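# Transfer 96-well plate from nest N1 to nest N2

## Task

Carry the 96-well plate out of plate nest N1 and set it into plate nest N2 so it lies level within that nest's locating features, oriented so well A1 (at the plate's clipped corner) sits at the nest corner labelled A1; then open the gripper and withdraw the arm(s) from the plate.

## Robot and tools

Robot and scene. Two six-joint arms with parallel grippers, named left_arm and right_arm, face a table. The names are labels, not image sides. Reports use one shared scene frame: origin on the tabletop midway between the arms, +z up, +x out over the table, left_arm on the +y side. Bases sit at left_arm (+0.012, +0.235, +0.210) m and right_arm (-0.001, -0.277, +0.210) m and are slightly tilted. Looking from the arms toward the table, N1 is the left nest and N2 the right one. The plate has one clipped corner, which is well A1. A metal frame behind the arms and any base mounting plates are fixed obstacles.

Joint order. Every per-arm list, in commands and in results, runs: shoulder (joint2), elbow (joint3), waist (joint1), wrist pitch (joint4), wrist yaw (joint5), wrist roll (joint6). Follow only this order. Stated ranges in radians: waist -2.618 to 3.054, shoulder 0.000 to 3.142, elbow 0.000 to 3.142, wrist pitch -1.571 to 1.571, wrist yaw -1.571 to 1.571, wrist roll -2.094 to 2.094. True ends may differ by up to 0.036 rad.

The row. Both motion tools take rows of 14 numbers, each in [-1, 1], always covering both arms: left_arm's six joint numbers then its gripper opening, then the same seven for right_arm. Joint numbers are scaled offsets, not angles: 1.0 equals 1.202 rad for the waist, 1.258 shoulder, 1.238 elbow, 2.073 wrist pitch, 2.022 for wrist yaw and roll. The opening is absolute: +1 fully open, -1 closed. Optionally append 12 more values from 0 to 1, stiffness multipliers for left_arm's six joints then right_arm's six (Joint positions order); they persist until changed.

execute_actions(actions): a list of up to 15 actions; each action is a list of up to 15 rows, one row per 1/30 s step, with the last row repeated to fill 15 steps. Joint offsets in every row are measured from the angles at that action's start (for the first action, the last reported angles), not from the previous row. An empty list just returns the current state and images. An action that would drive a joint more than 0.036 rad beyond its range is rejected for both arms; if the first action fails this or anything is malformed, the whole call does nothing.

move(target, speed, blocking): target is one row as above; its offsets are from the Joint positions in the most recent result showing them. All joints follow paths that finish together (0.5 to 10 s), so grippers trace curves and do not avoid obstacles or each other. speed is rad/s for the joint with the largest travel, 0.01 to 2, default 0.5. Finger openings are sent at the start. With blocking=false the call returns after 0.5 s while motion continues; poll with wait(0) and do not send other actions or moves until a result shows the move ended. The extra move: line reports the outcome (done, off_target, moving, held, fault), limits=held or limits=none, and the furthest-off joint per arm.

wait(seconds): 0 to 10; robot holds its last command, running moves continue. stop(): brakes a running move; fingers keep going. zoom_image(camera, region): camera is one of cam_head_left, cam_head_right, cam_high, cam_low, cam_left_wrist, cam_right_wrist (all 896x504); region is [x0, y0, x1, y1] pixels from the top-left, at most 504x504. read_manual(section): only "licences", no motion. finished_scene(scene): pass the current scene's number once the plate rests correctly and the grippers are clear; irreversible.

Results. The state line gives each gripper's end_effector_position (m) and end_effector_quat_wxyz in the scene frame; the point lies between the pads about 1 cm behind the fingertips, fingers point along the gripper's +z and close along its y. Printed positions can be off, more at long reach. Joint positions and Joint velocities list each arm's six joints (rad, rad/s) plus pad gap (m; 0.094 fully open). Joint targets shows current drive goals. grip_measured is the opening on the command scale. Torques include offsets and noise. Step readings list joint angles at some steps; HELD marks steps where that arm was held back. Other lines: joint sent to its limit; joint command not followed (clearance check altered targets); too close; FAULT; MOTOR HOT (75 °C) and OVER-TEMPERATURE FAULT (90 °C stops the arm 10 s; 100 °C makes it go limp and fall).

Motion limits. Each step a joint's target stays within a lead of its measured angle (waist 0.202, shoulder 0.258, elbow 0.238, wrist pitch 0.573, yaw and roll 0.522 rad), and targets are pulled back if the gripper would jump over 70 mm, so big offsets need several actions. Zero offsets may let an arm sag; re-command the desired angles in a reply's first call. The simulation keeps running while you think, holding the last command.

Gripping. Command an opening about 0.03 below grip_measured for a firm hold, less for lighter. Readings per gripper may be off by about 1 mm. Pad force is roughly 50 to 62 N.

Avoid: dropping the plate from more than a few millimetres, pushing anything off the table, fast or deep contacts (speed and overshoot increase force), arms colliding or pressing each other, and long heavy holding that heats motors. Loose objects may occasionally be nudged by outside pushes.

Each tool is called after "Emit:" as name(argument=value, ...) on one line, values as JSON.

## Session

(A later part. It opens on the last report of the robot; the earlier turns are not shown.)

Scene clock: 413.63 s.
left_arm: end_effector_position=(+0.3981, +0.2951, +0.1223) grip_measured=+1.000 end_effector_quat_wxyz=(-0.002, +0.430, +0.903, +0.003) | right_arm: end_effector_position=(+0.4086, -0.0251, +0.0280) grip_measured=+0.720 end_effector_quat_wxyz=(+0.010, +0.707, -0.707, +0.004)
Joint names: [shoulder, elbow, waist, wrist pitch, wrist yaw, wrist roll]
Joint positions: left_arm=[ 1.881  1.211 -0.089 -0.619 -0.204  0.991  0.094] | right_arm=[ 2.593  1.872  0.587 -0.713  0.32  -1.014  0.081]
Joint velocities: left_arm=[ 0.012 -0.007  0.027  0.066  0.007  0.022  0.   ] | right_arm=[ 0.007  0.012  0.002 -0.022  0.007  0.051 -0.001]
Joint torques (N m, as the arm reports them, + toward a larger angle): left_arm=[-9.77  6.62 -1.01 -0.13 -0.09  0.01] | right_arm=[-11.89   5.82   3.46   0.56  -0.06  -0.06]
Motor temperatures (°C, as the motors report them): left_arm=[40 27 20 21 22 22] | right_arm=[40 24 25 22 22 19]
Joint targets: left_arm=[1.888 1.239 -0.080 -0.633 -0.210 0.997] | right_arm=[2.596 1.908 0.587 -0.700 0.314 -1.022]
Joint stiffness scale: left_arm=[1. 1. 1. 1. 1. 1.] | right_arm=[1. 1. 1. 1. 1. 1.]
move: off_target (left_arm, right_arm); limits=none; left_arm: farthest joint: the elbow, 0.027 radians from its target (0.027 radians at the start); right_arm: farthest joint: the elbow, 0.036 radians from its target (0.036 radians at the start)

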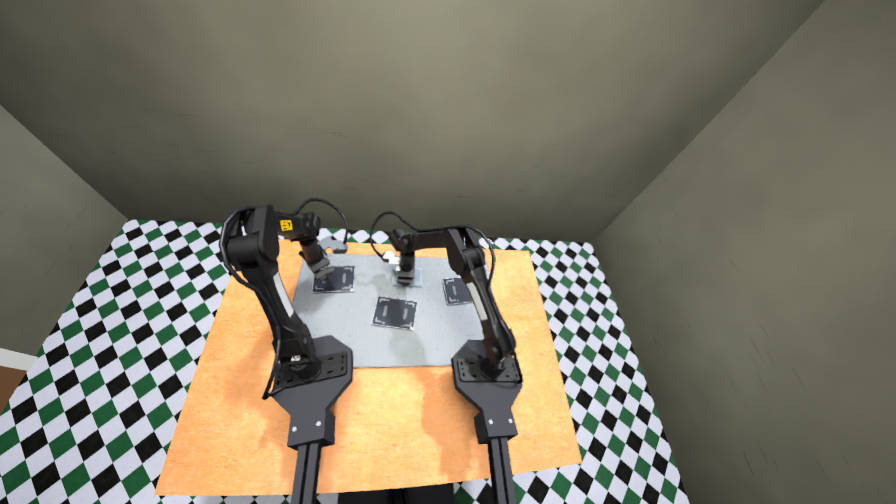

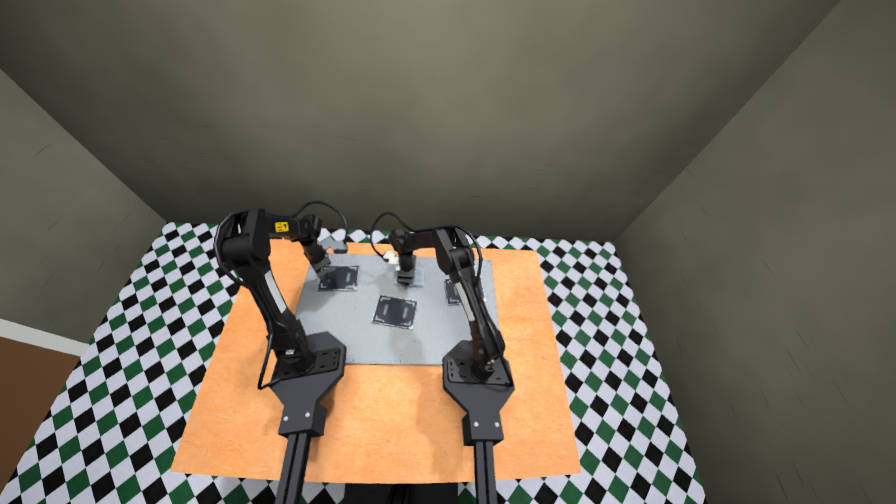

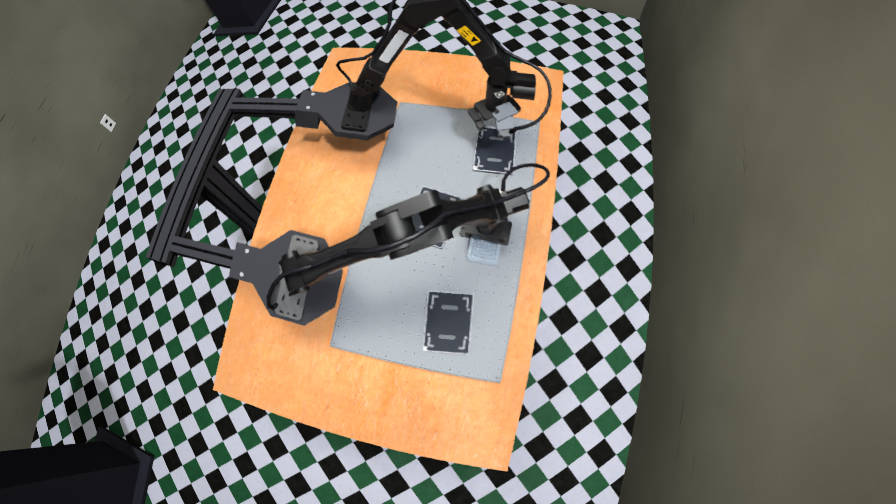

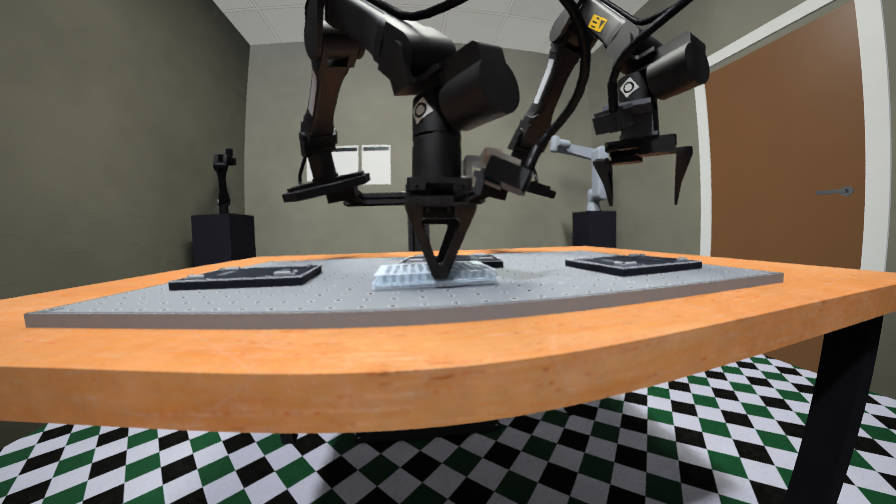

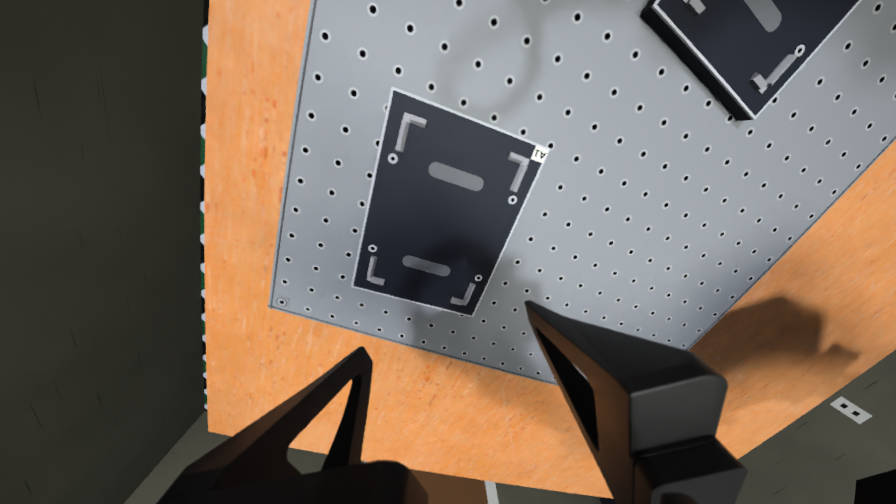

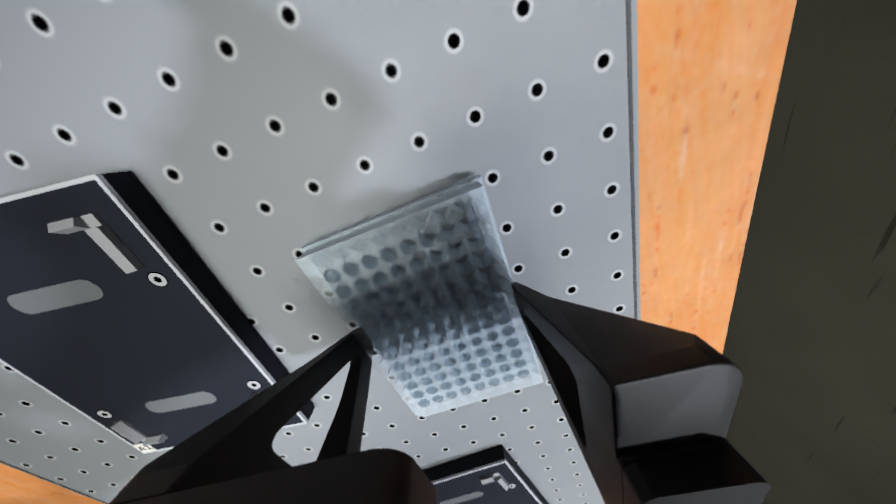

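Emit:
move(target=[0.006,0.022,0.007,-0.007,-0.003,0.003,1,0.009,0.029,0,0.0065,-0.003,-0.004,0.675], speed=0.03)

Emit:
zoom_image(camera="cam_low", region=[350, 200, 530, 310])

Scene clock: 421.53 s.
left_arm: end_effector_position=(+0.3981, +0.2951, +0.1223) grip_measured=+1.000 end_effector_quat_wxyz=(-0.002, +0.430, +0.903, +0.003) | right_arm: end_effector_position=(+0.4087, -0.0250, +0.0280) grip_measured=+0.720 end_effector_quat_wxyz=(+0.009, +0.707, -0.707, +0.004)
Joint names: [shoulder, elbow, waist, wrist pitch, wrist yaw, wrist roll]
Joint positions: left_arm=[ 1.881  1.211 -0.089 -0.619 -0.204  0.991  0.094] | right_arm=[ 2.593  1.872  0.587 -0.712  0.32  -1.014  0.081]
Joint velocities: left_arm=[ 0.017  0.012  0.007  0.022 -0.037  0.066  0.   ] | right_arm=[ 0.002  0.002  0.002  0.022 -0.066 -0.037 -0.   ]
Joint torques (N m, as the arm reports them, + toward a larger angle): left_arm=[-9.76  6.62 -1.01 -0.13 -0.09  0.01] | right_arm=[-11.22   5.8    3.44   0.58  -0.06  -0.05]
Motor temperatures (°C, as the motors report them): left_arm=[40 28 20 21 22 22] | right_arm=[40 24 25 22 22 19]
Joint targets: left_arm=[1.888 1.239 -0.080 -0.633 -0.210 0.997] | right_arm=[2.605 1.908 0.587 -0.700 0.314 -1.022]
Joint stiffness scale: left_arm=[1. 1. 1. 1. 1. 1.] | right_arm=[1. 1. 1. 1. 1. 1.]
move: off_target (left_arm, right_arm); limits=none; left_arm: farthest joint: the elbow, 0.027 radians from its target (0.027 radians at the start); right_arm: farthest joint: the elbow, 0.036 radians from its target (0.036 radians at the start)

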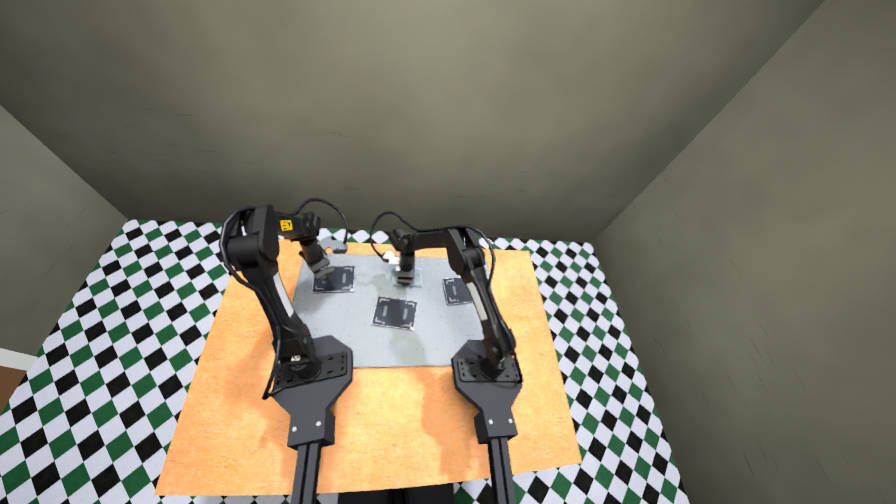

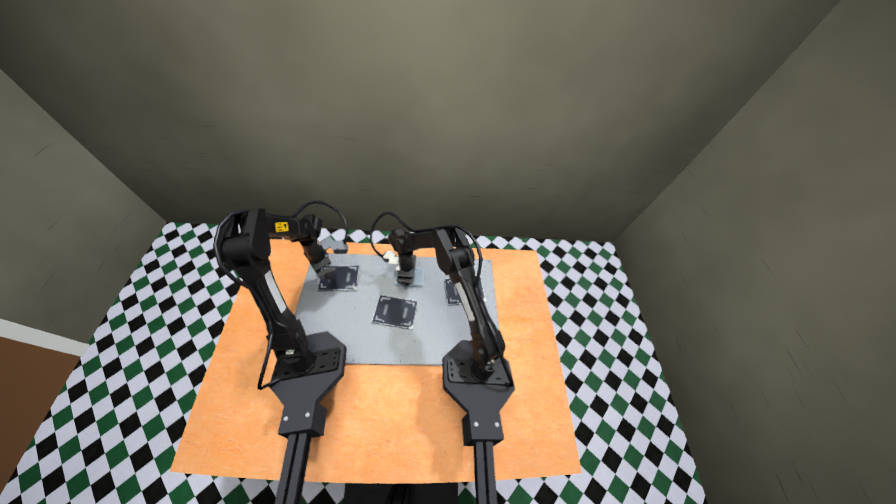

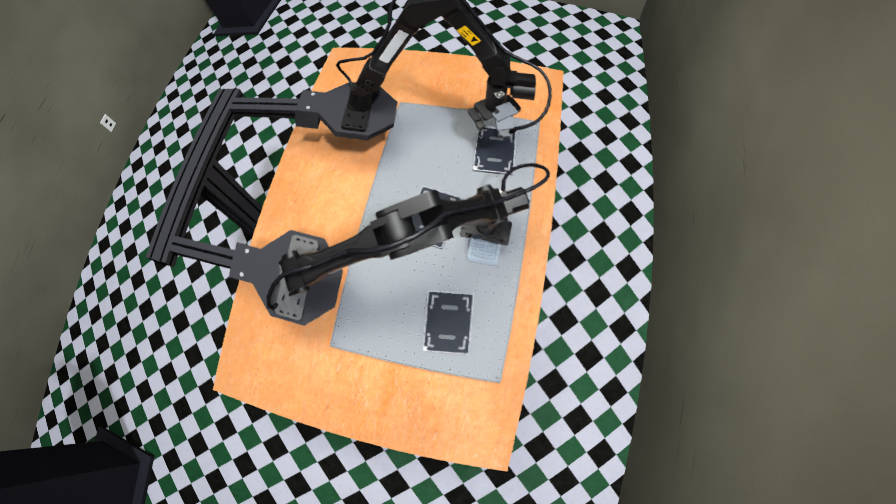

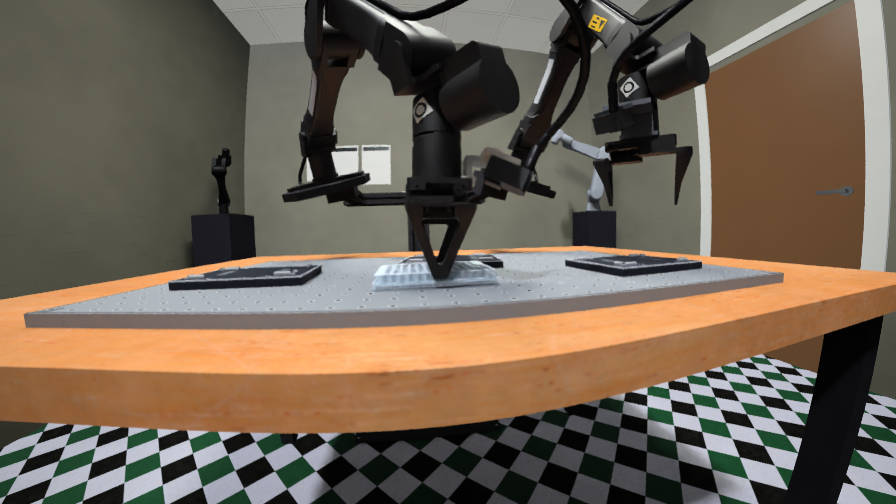

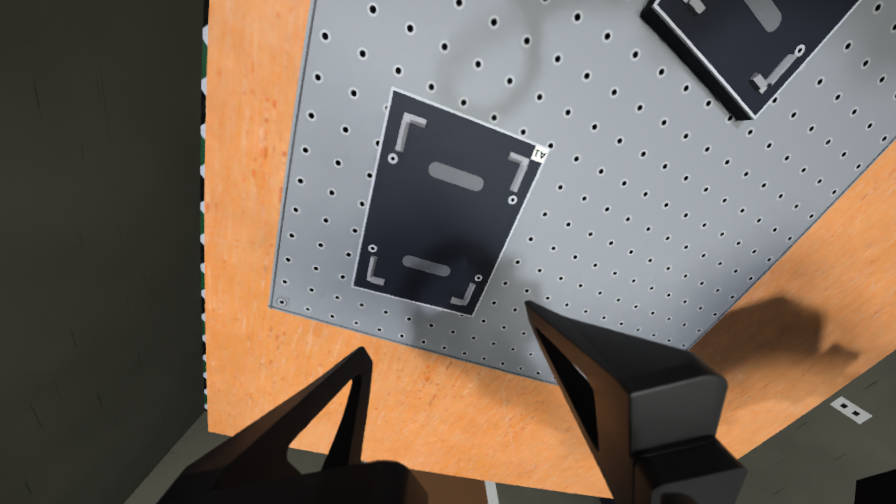

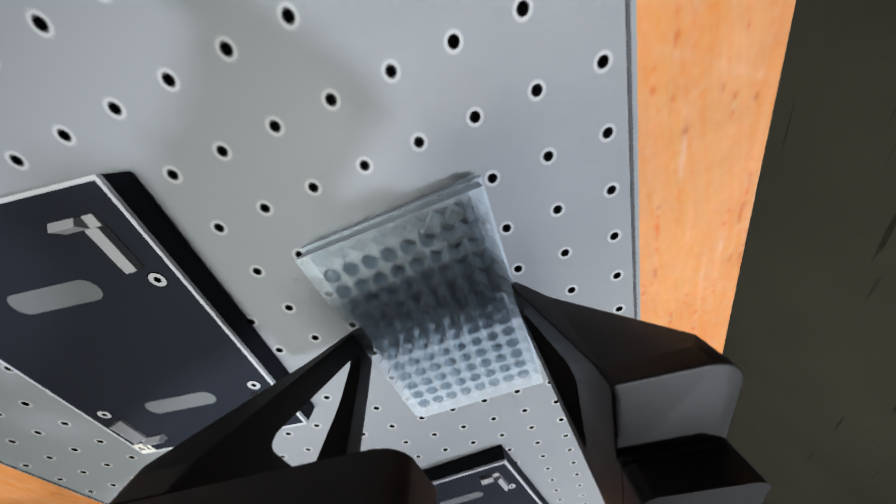

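Region (350, 200, 530, 310) of cam_low's 896x504 image, scaled by 2.800, with more detail than that image has.

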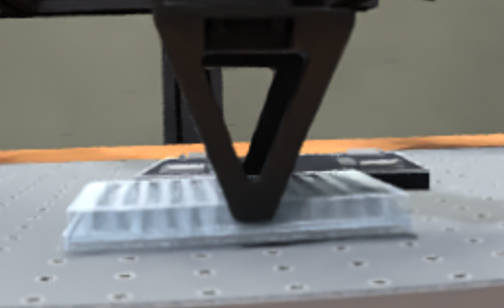

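Emit:
execute_actions(actions=[[[0.006,0.022,0.007,-0.007,-0.003,0.003,1,0.0,0.029,0,0,0,0,0.69],[0.006,0.022,0.007,-0.007,-0.003,0.003,1,0.0,0.029,0,0,0,0,0.70],[0.006,0.022,0.007,-0.007,-0.003,0.003,1,0.0,0.029,0,0,0,0,0.71],[0.006,0.022,0.007,-0.007,-0.003,0.003,1,0.0,0.029,0,0,0,0,0.715],[0.006,0.022,0.007,-0.007,-0.003,0.003,1,0.0,0.029,0,0,0,0,0.72],[0.006,0.022,0.007,-0.007,-0.003,0.003,1,0.0,0.029,0,0,0,0,0.725],[0.006,0.022,0.007,-0.007,-0.003,0.003,1,0.0,0.029,0,0,0,0,0.73],[0.006,0.022,0.007,-0.007,-0.003,0.003,1,0.0,0.029,0,0,0,0,0.74],[0.006,0.022,0.007,-0.007,-0.003,0.003,1,0.0,0.029,0,0,0,0,0.75],[0.006,0.022,0.007,-0.007,-0.003,0.003,1,0.0,0.029,0,0,0,0,0.77],[0.006,0.022,0.007,-0.007,-0.003,0.003,1,0.0,0.029,0,0,0,0,0.80],[0.006,0.022,0.007,-0.007,-0.003,0.003,1,0.0,0.029,0,0,0,0,0.85],[0.006,0.022,0.007,-0.007,-0.003,0.003,1,0.0,0.029,0,0,0,0,0.9],[0.006,0.022,0.007,-0.007,-0.003,0.003,1,0.0,0.029,0,0,0,0,1],[0.006,0.022,0.007,-0.007,-0.003,0.003,1,0.0,0.029,0,0,0,0,1]]])

Emit:
zoom_image(camera="cam_low", region=[350, 200, 530, 310])

Scene clock: 437.13 s.
left_arm: end_effector_position=(+0.3981, +0.2951, +0.1223) grip_measured=+1.000 end_effector_quat_wxyz=(-0.002, +0.430, +0.903, +0.003) | right_arm: end_effector_position=(+0.4087, -0.0250, +0.0280) grip_measured=+0.993 end_effector_quat_wxyz=(+0.009, +0.707, -0.707, +0.004)
Joint names: [shoulder, elbow, waist, wrist pitch, wrist yaw, wrist roll]
Joint positions: left_arm=[ 1.881  1.211 -0.089 -0.619 -0.204  0.991  0.094] | right_arm=[ 2.593  1.872  0.587 -0.712  0.32  -1.014  0.094]
Joint velocities: left_arm=[ 0.012 -0.007 -0.022  0.081 -0.022 -0.051  0.   ] | right_arm=[-0.017 -0.012  0.002  0.037 -0.037  0.051  0.022]
Joint torques (N m, as the arm reports them, + toward a larger angle): left_arm=[-9.77  6.62 -1.02 -0.13 -0.09  0.01] | right_arm=[-11.9    5.74   3.48   0.4    0.01   0.02]
Motor temperatures (°C, as the motors report them): left_arm=[40 28 20 21 22 22] | right_arm=[40 25 25 22 22 19]
Joint targets: left_arm=[1.888 1.239 -0.080 -0.633 -0.210 0.997] | right_arm=[2.593 1.908 0.587 -0.712 0.320 -1.014]
Joint stiffness scale: left_arm=[1. 1. 1. 1. 1. 1.] | right_arm=[1. 1. 1. 1. 1. 1.]
Step readings (joint positions):
0: left_arm=[1.881 1.211 -0.089 -0.619 -0.204 0.991] | right_arm=[2.593 1.872 0.587 -0.712 0.320 -1.014]
1: left_arm=[1.881 1.211 -0.089 -0.619 -0.204 0.991] | right_arm=[2.593 1.872 0.587 -0.712 0.320 -1.014]
2: left_arm=[1.881 1.211 -0.089 -0.619 -0.204 0.991] | right_arm=[2.593 1.872 0.587 -0.712 0.320 -1.014]
4: left_arm=[1.881 1.211 -0.089 -0.619 -0.204 0.991] | right_arm=[2.593 1.872 0.587 -0.712 0.320 -1.014]
8: left_arm=[1.881 1.211 -0.089 -0.619 -0.204 0.991] | right_arm=[2.593 1.872 0.587 -0.712 0.320 -1.014]
15: Joint positions above

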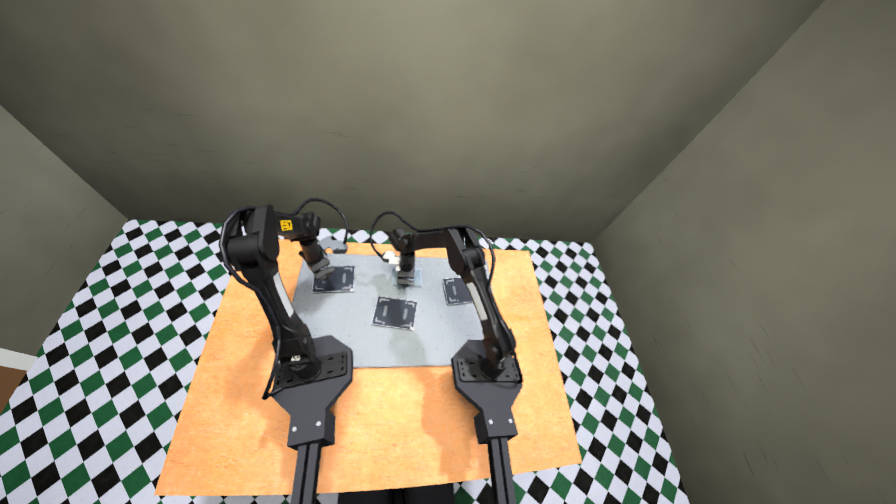

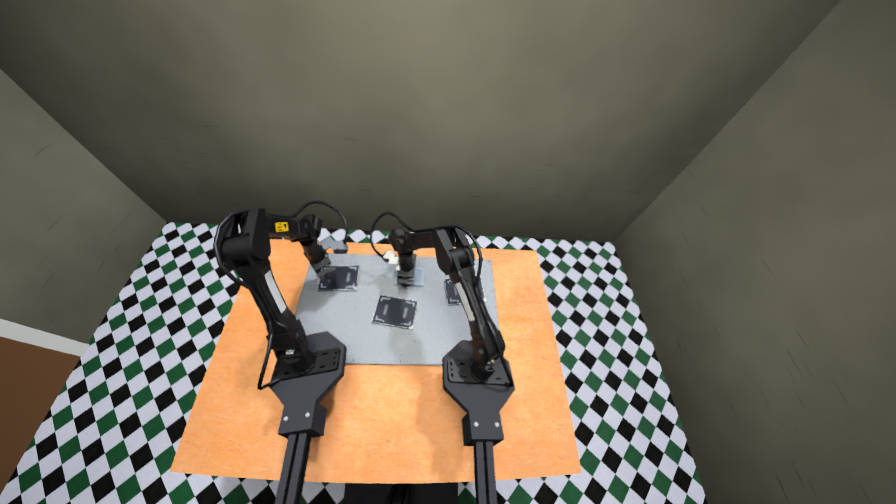

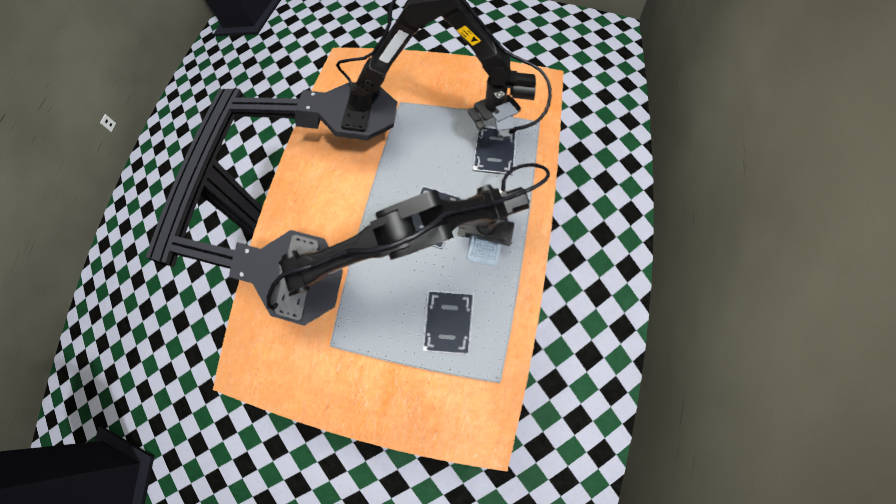

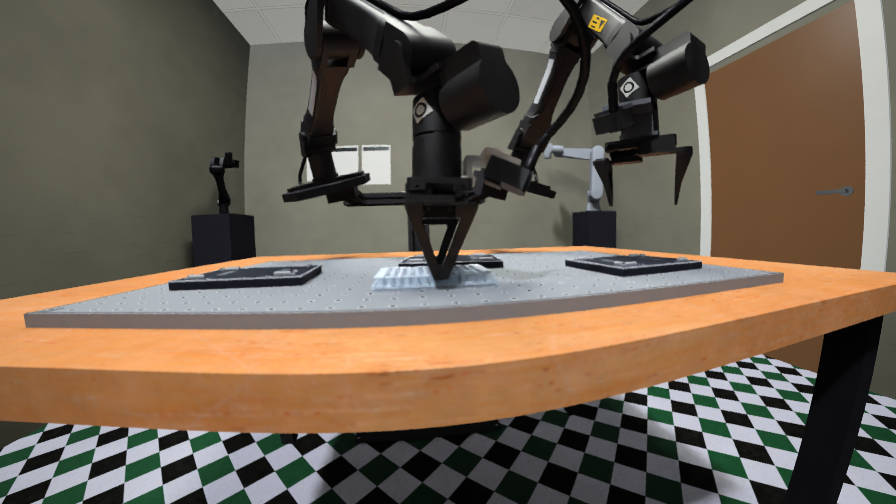

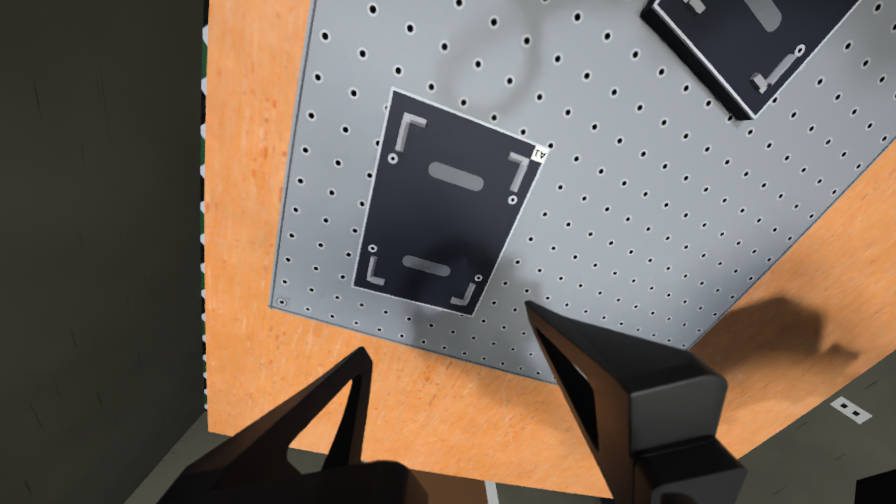

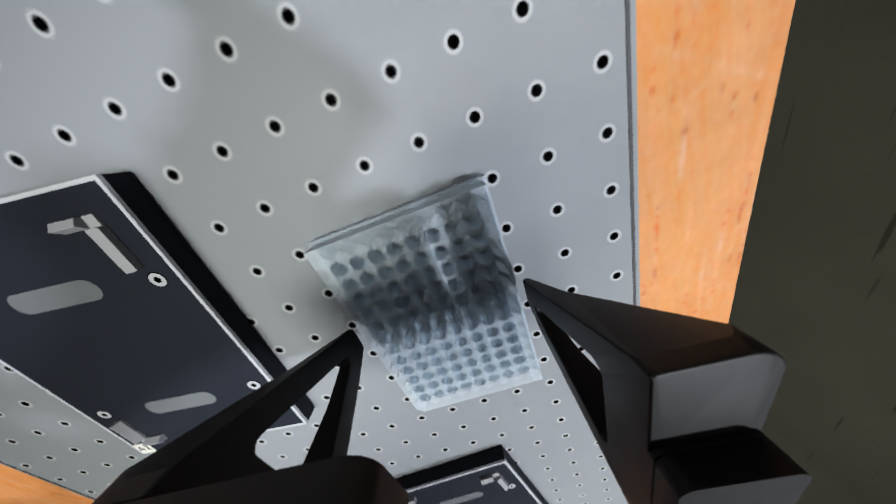

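Region (350, 200, 530, 310) of cam_low's 896x504 image, scaled by 2.800, with more detail than that image has.

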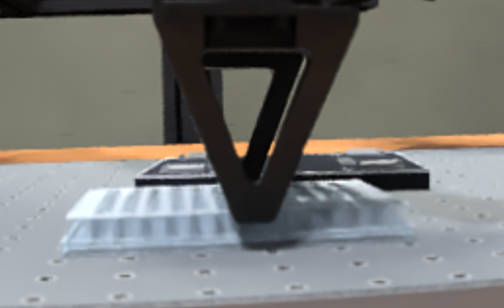

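Emit:
move(target=[0.006,0.022,0.007,-0.007,-0.003,0.003,1,-0.109,-0.022,0.047,-0.055,0,0.019,1], speed=0.25)

Scene clock: 483.07 s.
left_arm: end_effector_position=(+0.3981, +0.2951, +0.1223) grip_measured=+1.000 end_effector_quat_wxyz=(-0.002, +0.430, +0.903, +0.003) | right_arm: end_effector_position=(+0.4079, -0.0199, +0.0801) grip_measured=+1.000 end_effector_quat_wxyz=(+0.004, +0.710, -0.704, +0.002)
Joint names: [shoulder, elbow, waist, wrist pitch, wrist yaw, wrist roll]
Joint positions: left_arm=[ 1.881  1.211 -0.089 -0.619 -0.204  0.991  0.094] | right_arm=[ 2.479  1.859  0.628 -0.817  0.32  -0.984  0.094]
Joint velocities: left_arm=[-0.002  0.017 -0.007 -0.022 -0.066  0.007  0.   ] | right_arm=[-0.027  0.022 -0.007  0.007  0.022 -0.007  0.   ]
Joint torques (N m, as the arm reports them, + toward a larger angle): left_arm=[-9.77  6.63 -1.01 -0.13 -0.09  0.01] | right_arm=[-13.52   2.66   4.53   0.31   0.     0.14]
Motor temperatures (°C, as the motors report them): left_arm=[40 28 20 20 22 22] | right_arm=[42 25 25 22 22 19]
Joint targets: left_arm=[1.888 1.239 -0.080 -0.633 -0.210 0.997] | right_arm=[2.456 1.845 0.643 -0.826 0.320 -0.976]
Joint stiffness scale: left_arm=[1. 1. 1. 1. 1. 1.] | right_arm=[1. 1. 1. 1. 1. 1.]
move: off_target (left_arm, right_arm); limits=none; left_arm: farthest joint: the elbow, 0.027 radians from its target (0.027 radians at the start); right_arm: farthest joint: the shoulder, 0.023 radians from its target (0.138 radians at the start)

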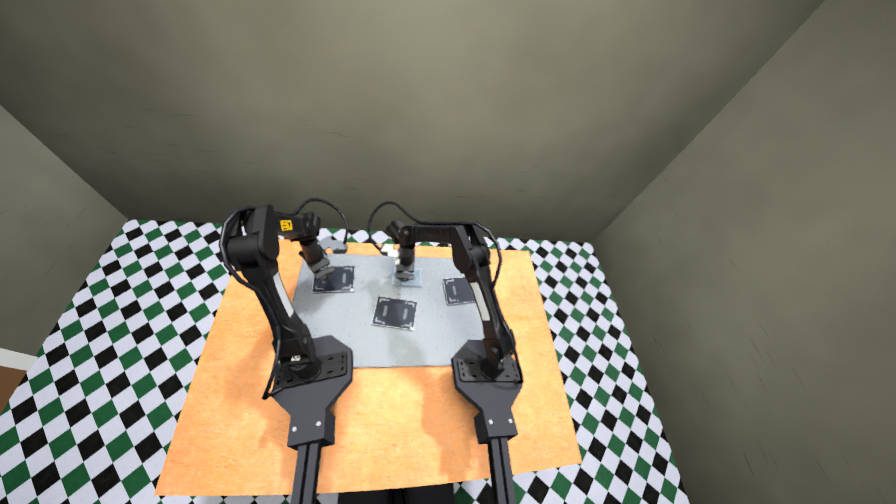

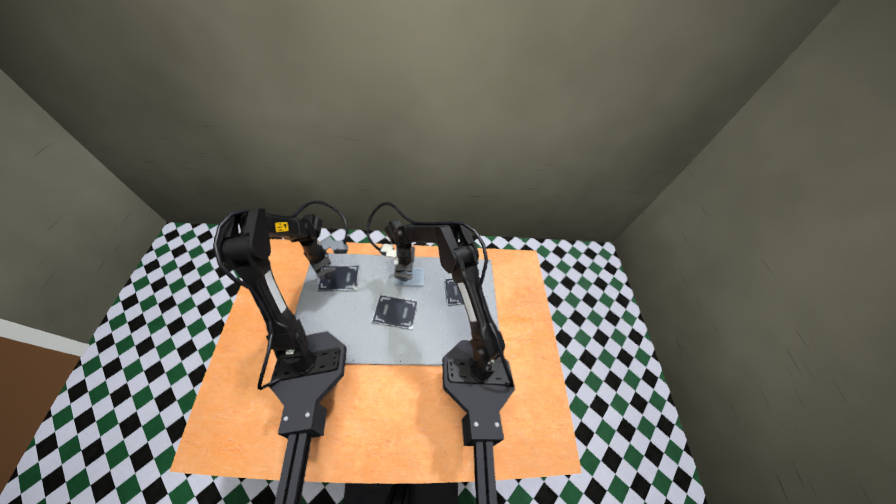

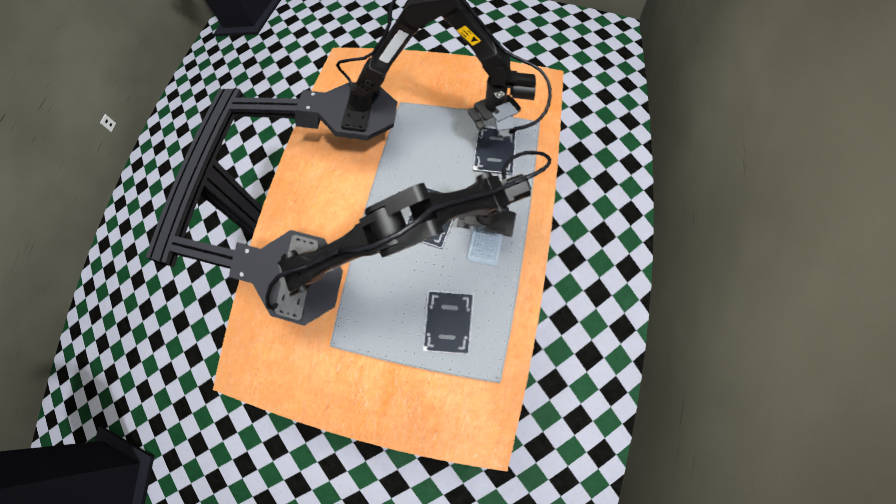

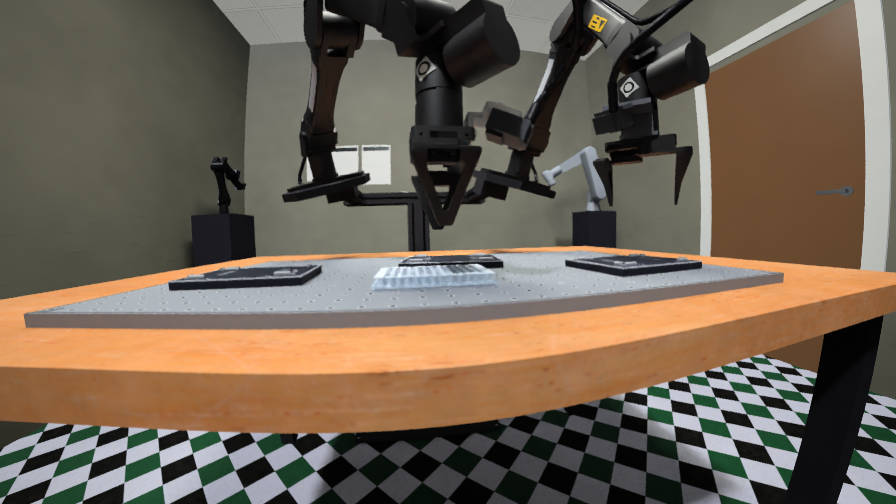

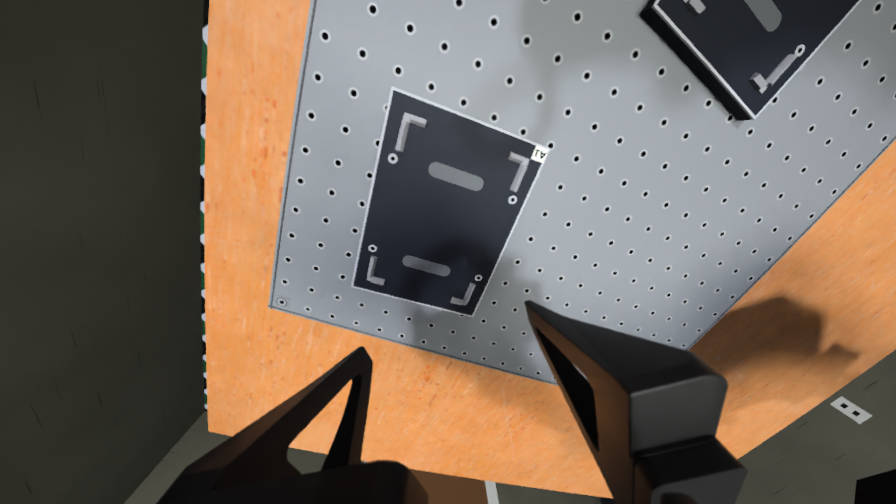

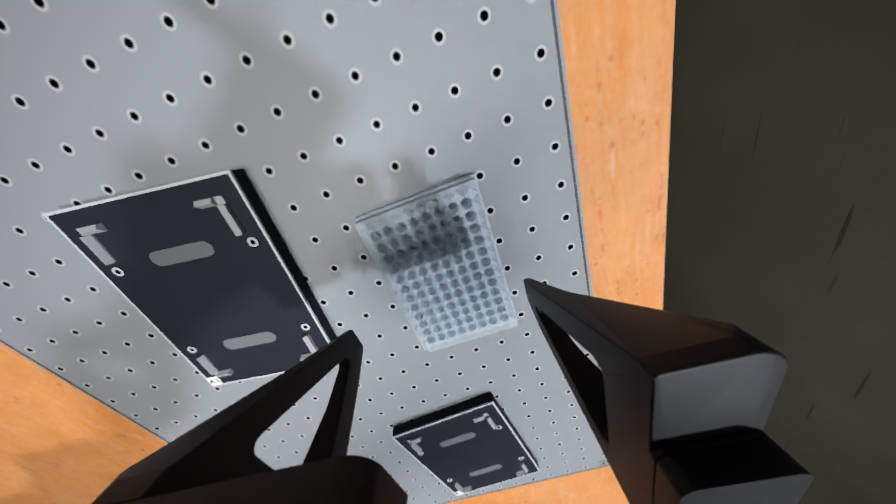

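Emit:
move(target=[0.549,0.633,-0.5965,-0.136,-0.071,-0.024,1,-0.65,-0.748,-0.795,0.11,-0.43,0.397,1], speed=0.6)

Scene clock: 492.90 s.
left_arm: end_effector_position=(+0.4203, -0.0335, +0.0882) grip_measured=+1.000 end_effector_quat_wxyz=(-0.003, +0.709, +0.705, +0.003) | right_arm: end_effector_position=(+0.3317, -0.2956, +0.1493) grip_measured=+1.000 end_effector_quat_wxyz=(+0.027, +0.090, +0.950, +0.299)
Joint names: [shoulder, elbow, waist, wrist pitch, wrist yaw, wrist roll]
Joint positions: left_arm=[ 2.573  1.965 -0.803 -0.886 -0.341  0.948  0.094] | right_arm=[ 1.69   0.95  -0.325 -0.603 -0.531 -0.186  0.094]
Joint velocities: left_arm=[-0.007 -0.007 -0.002 -0.022  0.007  0.007  0.   ] | right_arm=[-0.017 -0.007 -0.007  0.022 -0.007 -0.022  0.   ]
Joint torques (N m, as the arm reports them, + toward a larger angle): left_arm=[-14.     7.43  -4.56  -0.16  -0.09  -0.09] | right_arm=[-9.93  1.64  0.26  0.44 -0.53  0.04]
Motor temperatures (°C, as the motors report them): left_arm=[41 28 21 20 22 22] | right_arm=[43 24 25 21 22 19]
Joint targets: left_arm=[2.571 1.995 -0.806 -0.901 -0.347 0.942] | right_arm=[1.661 0.933 -0.328 -0.589 -0.549 -0.181]
Joint stiffness scale: left_arm=[1. 1. 1. 1. 1. 1.] | right_arm=[1. 1. 1. 1. 1. 1.]
move: off_target (left_arm, right_arm); limits=none; left_arm: farthest joint: the elbow, 0.030 radians from its target (0.783 radians at the start); right_arm: farthest joint: the shoulder, 0.029 radians from its target (0.818 radians at the start)

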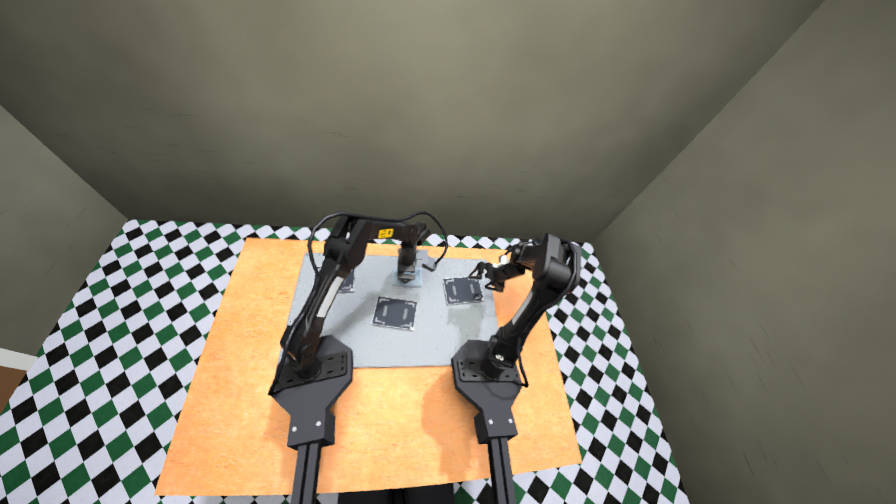

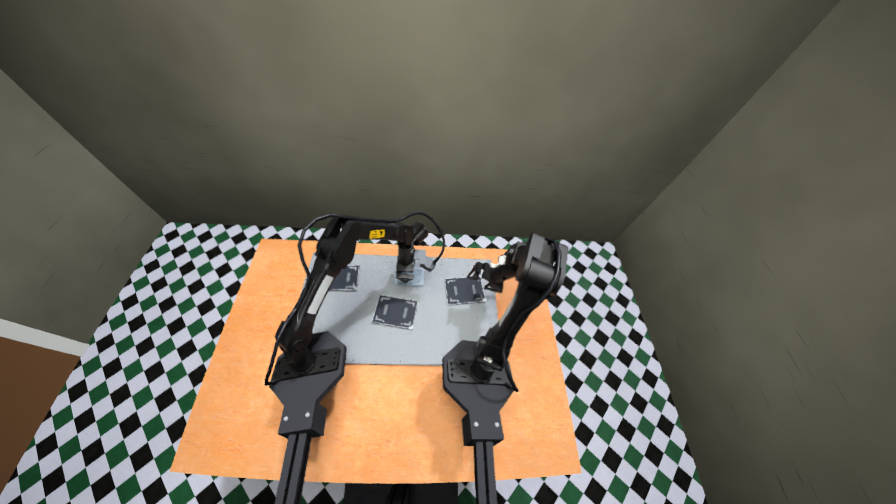

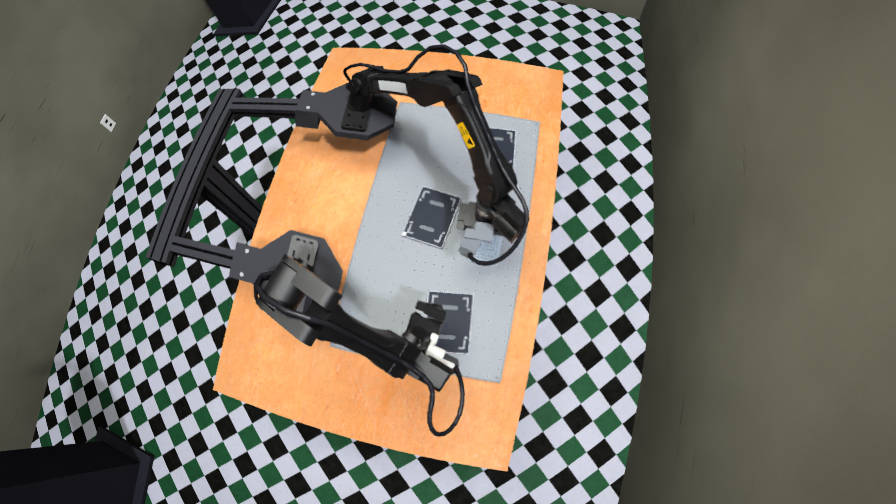

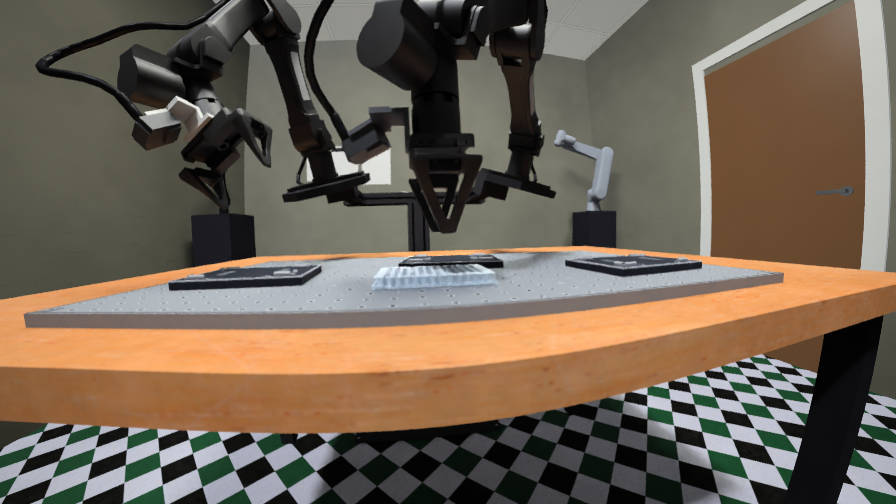

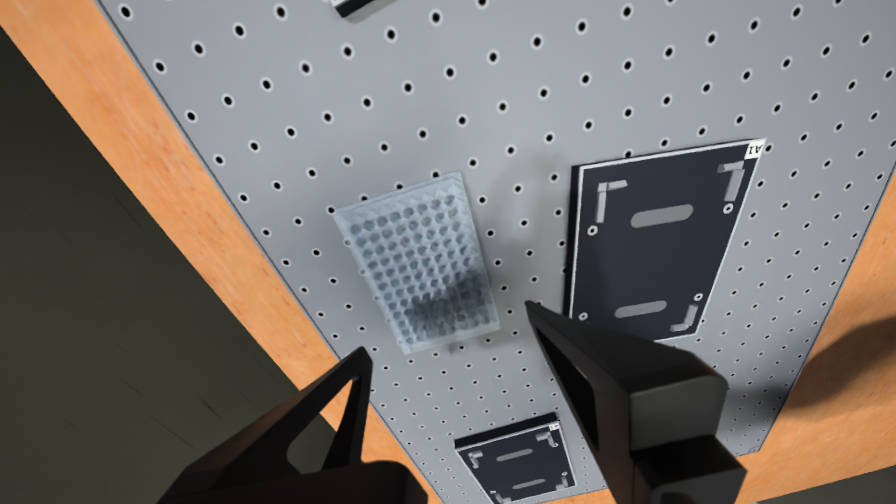

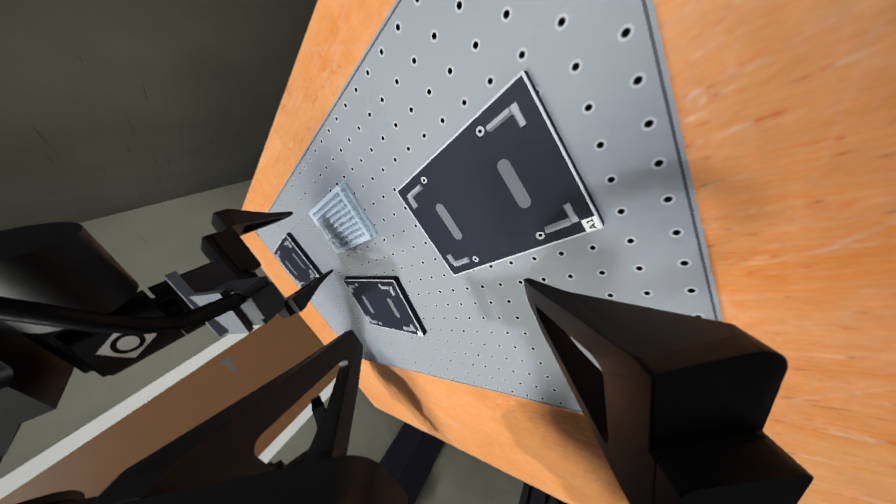

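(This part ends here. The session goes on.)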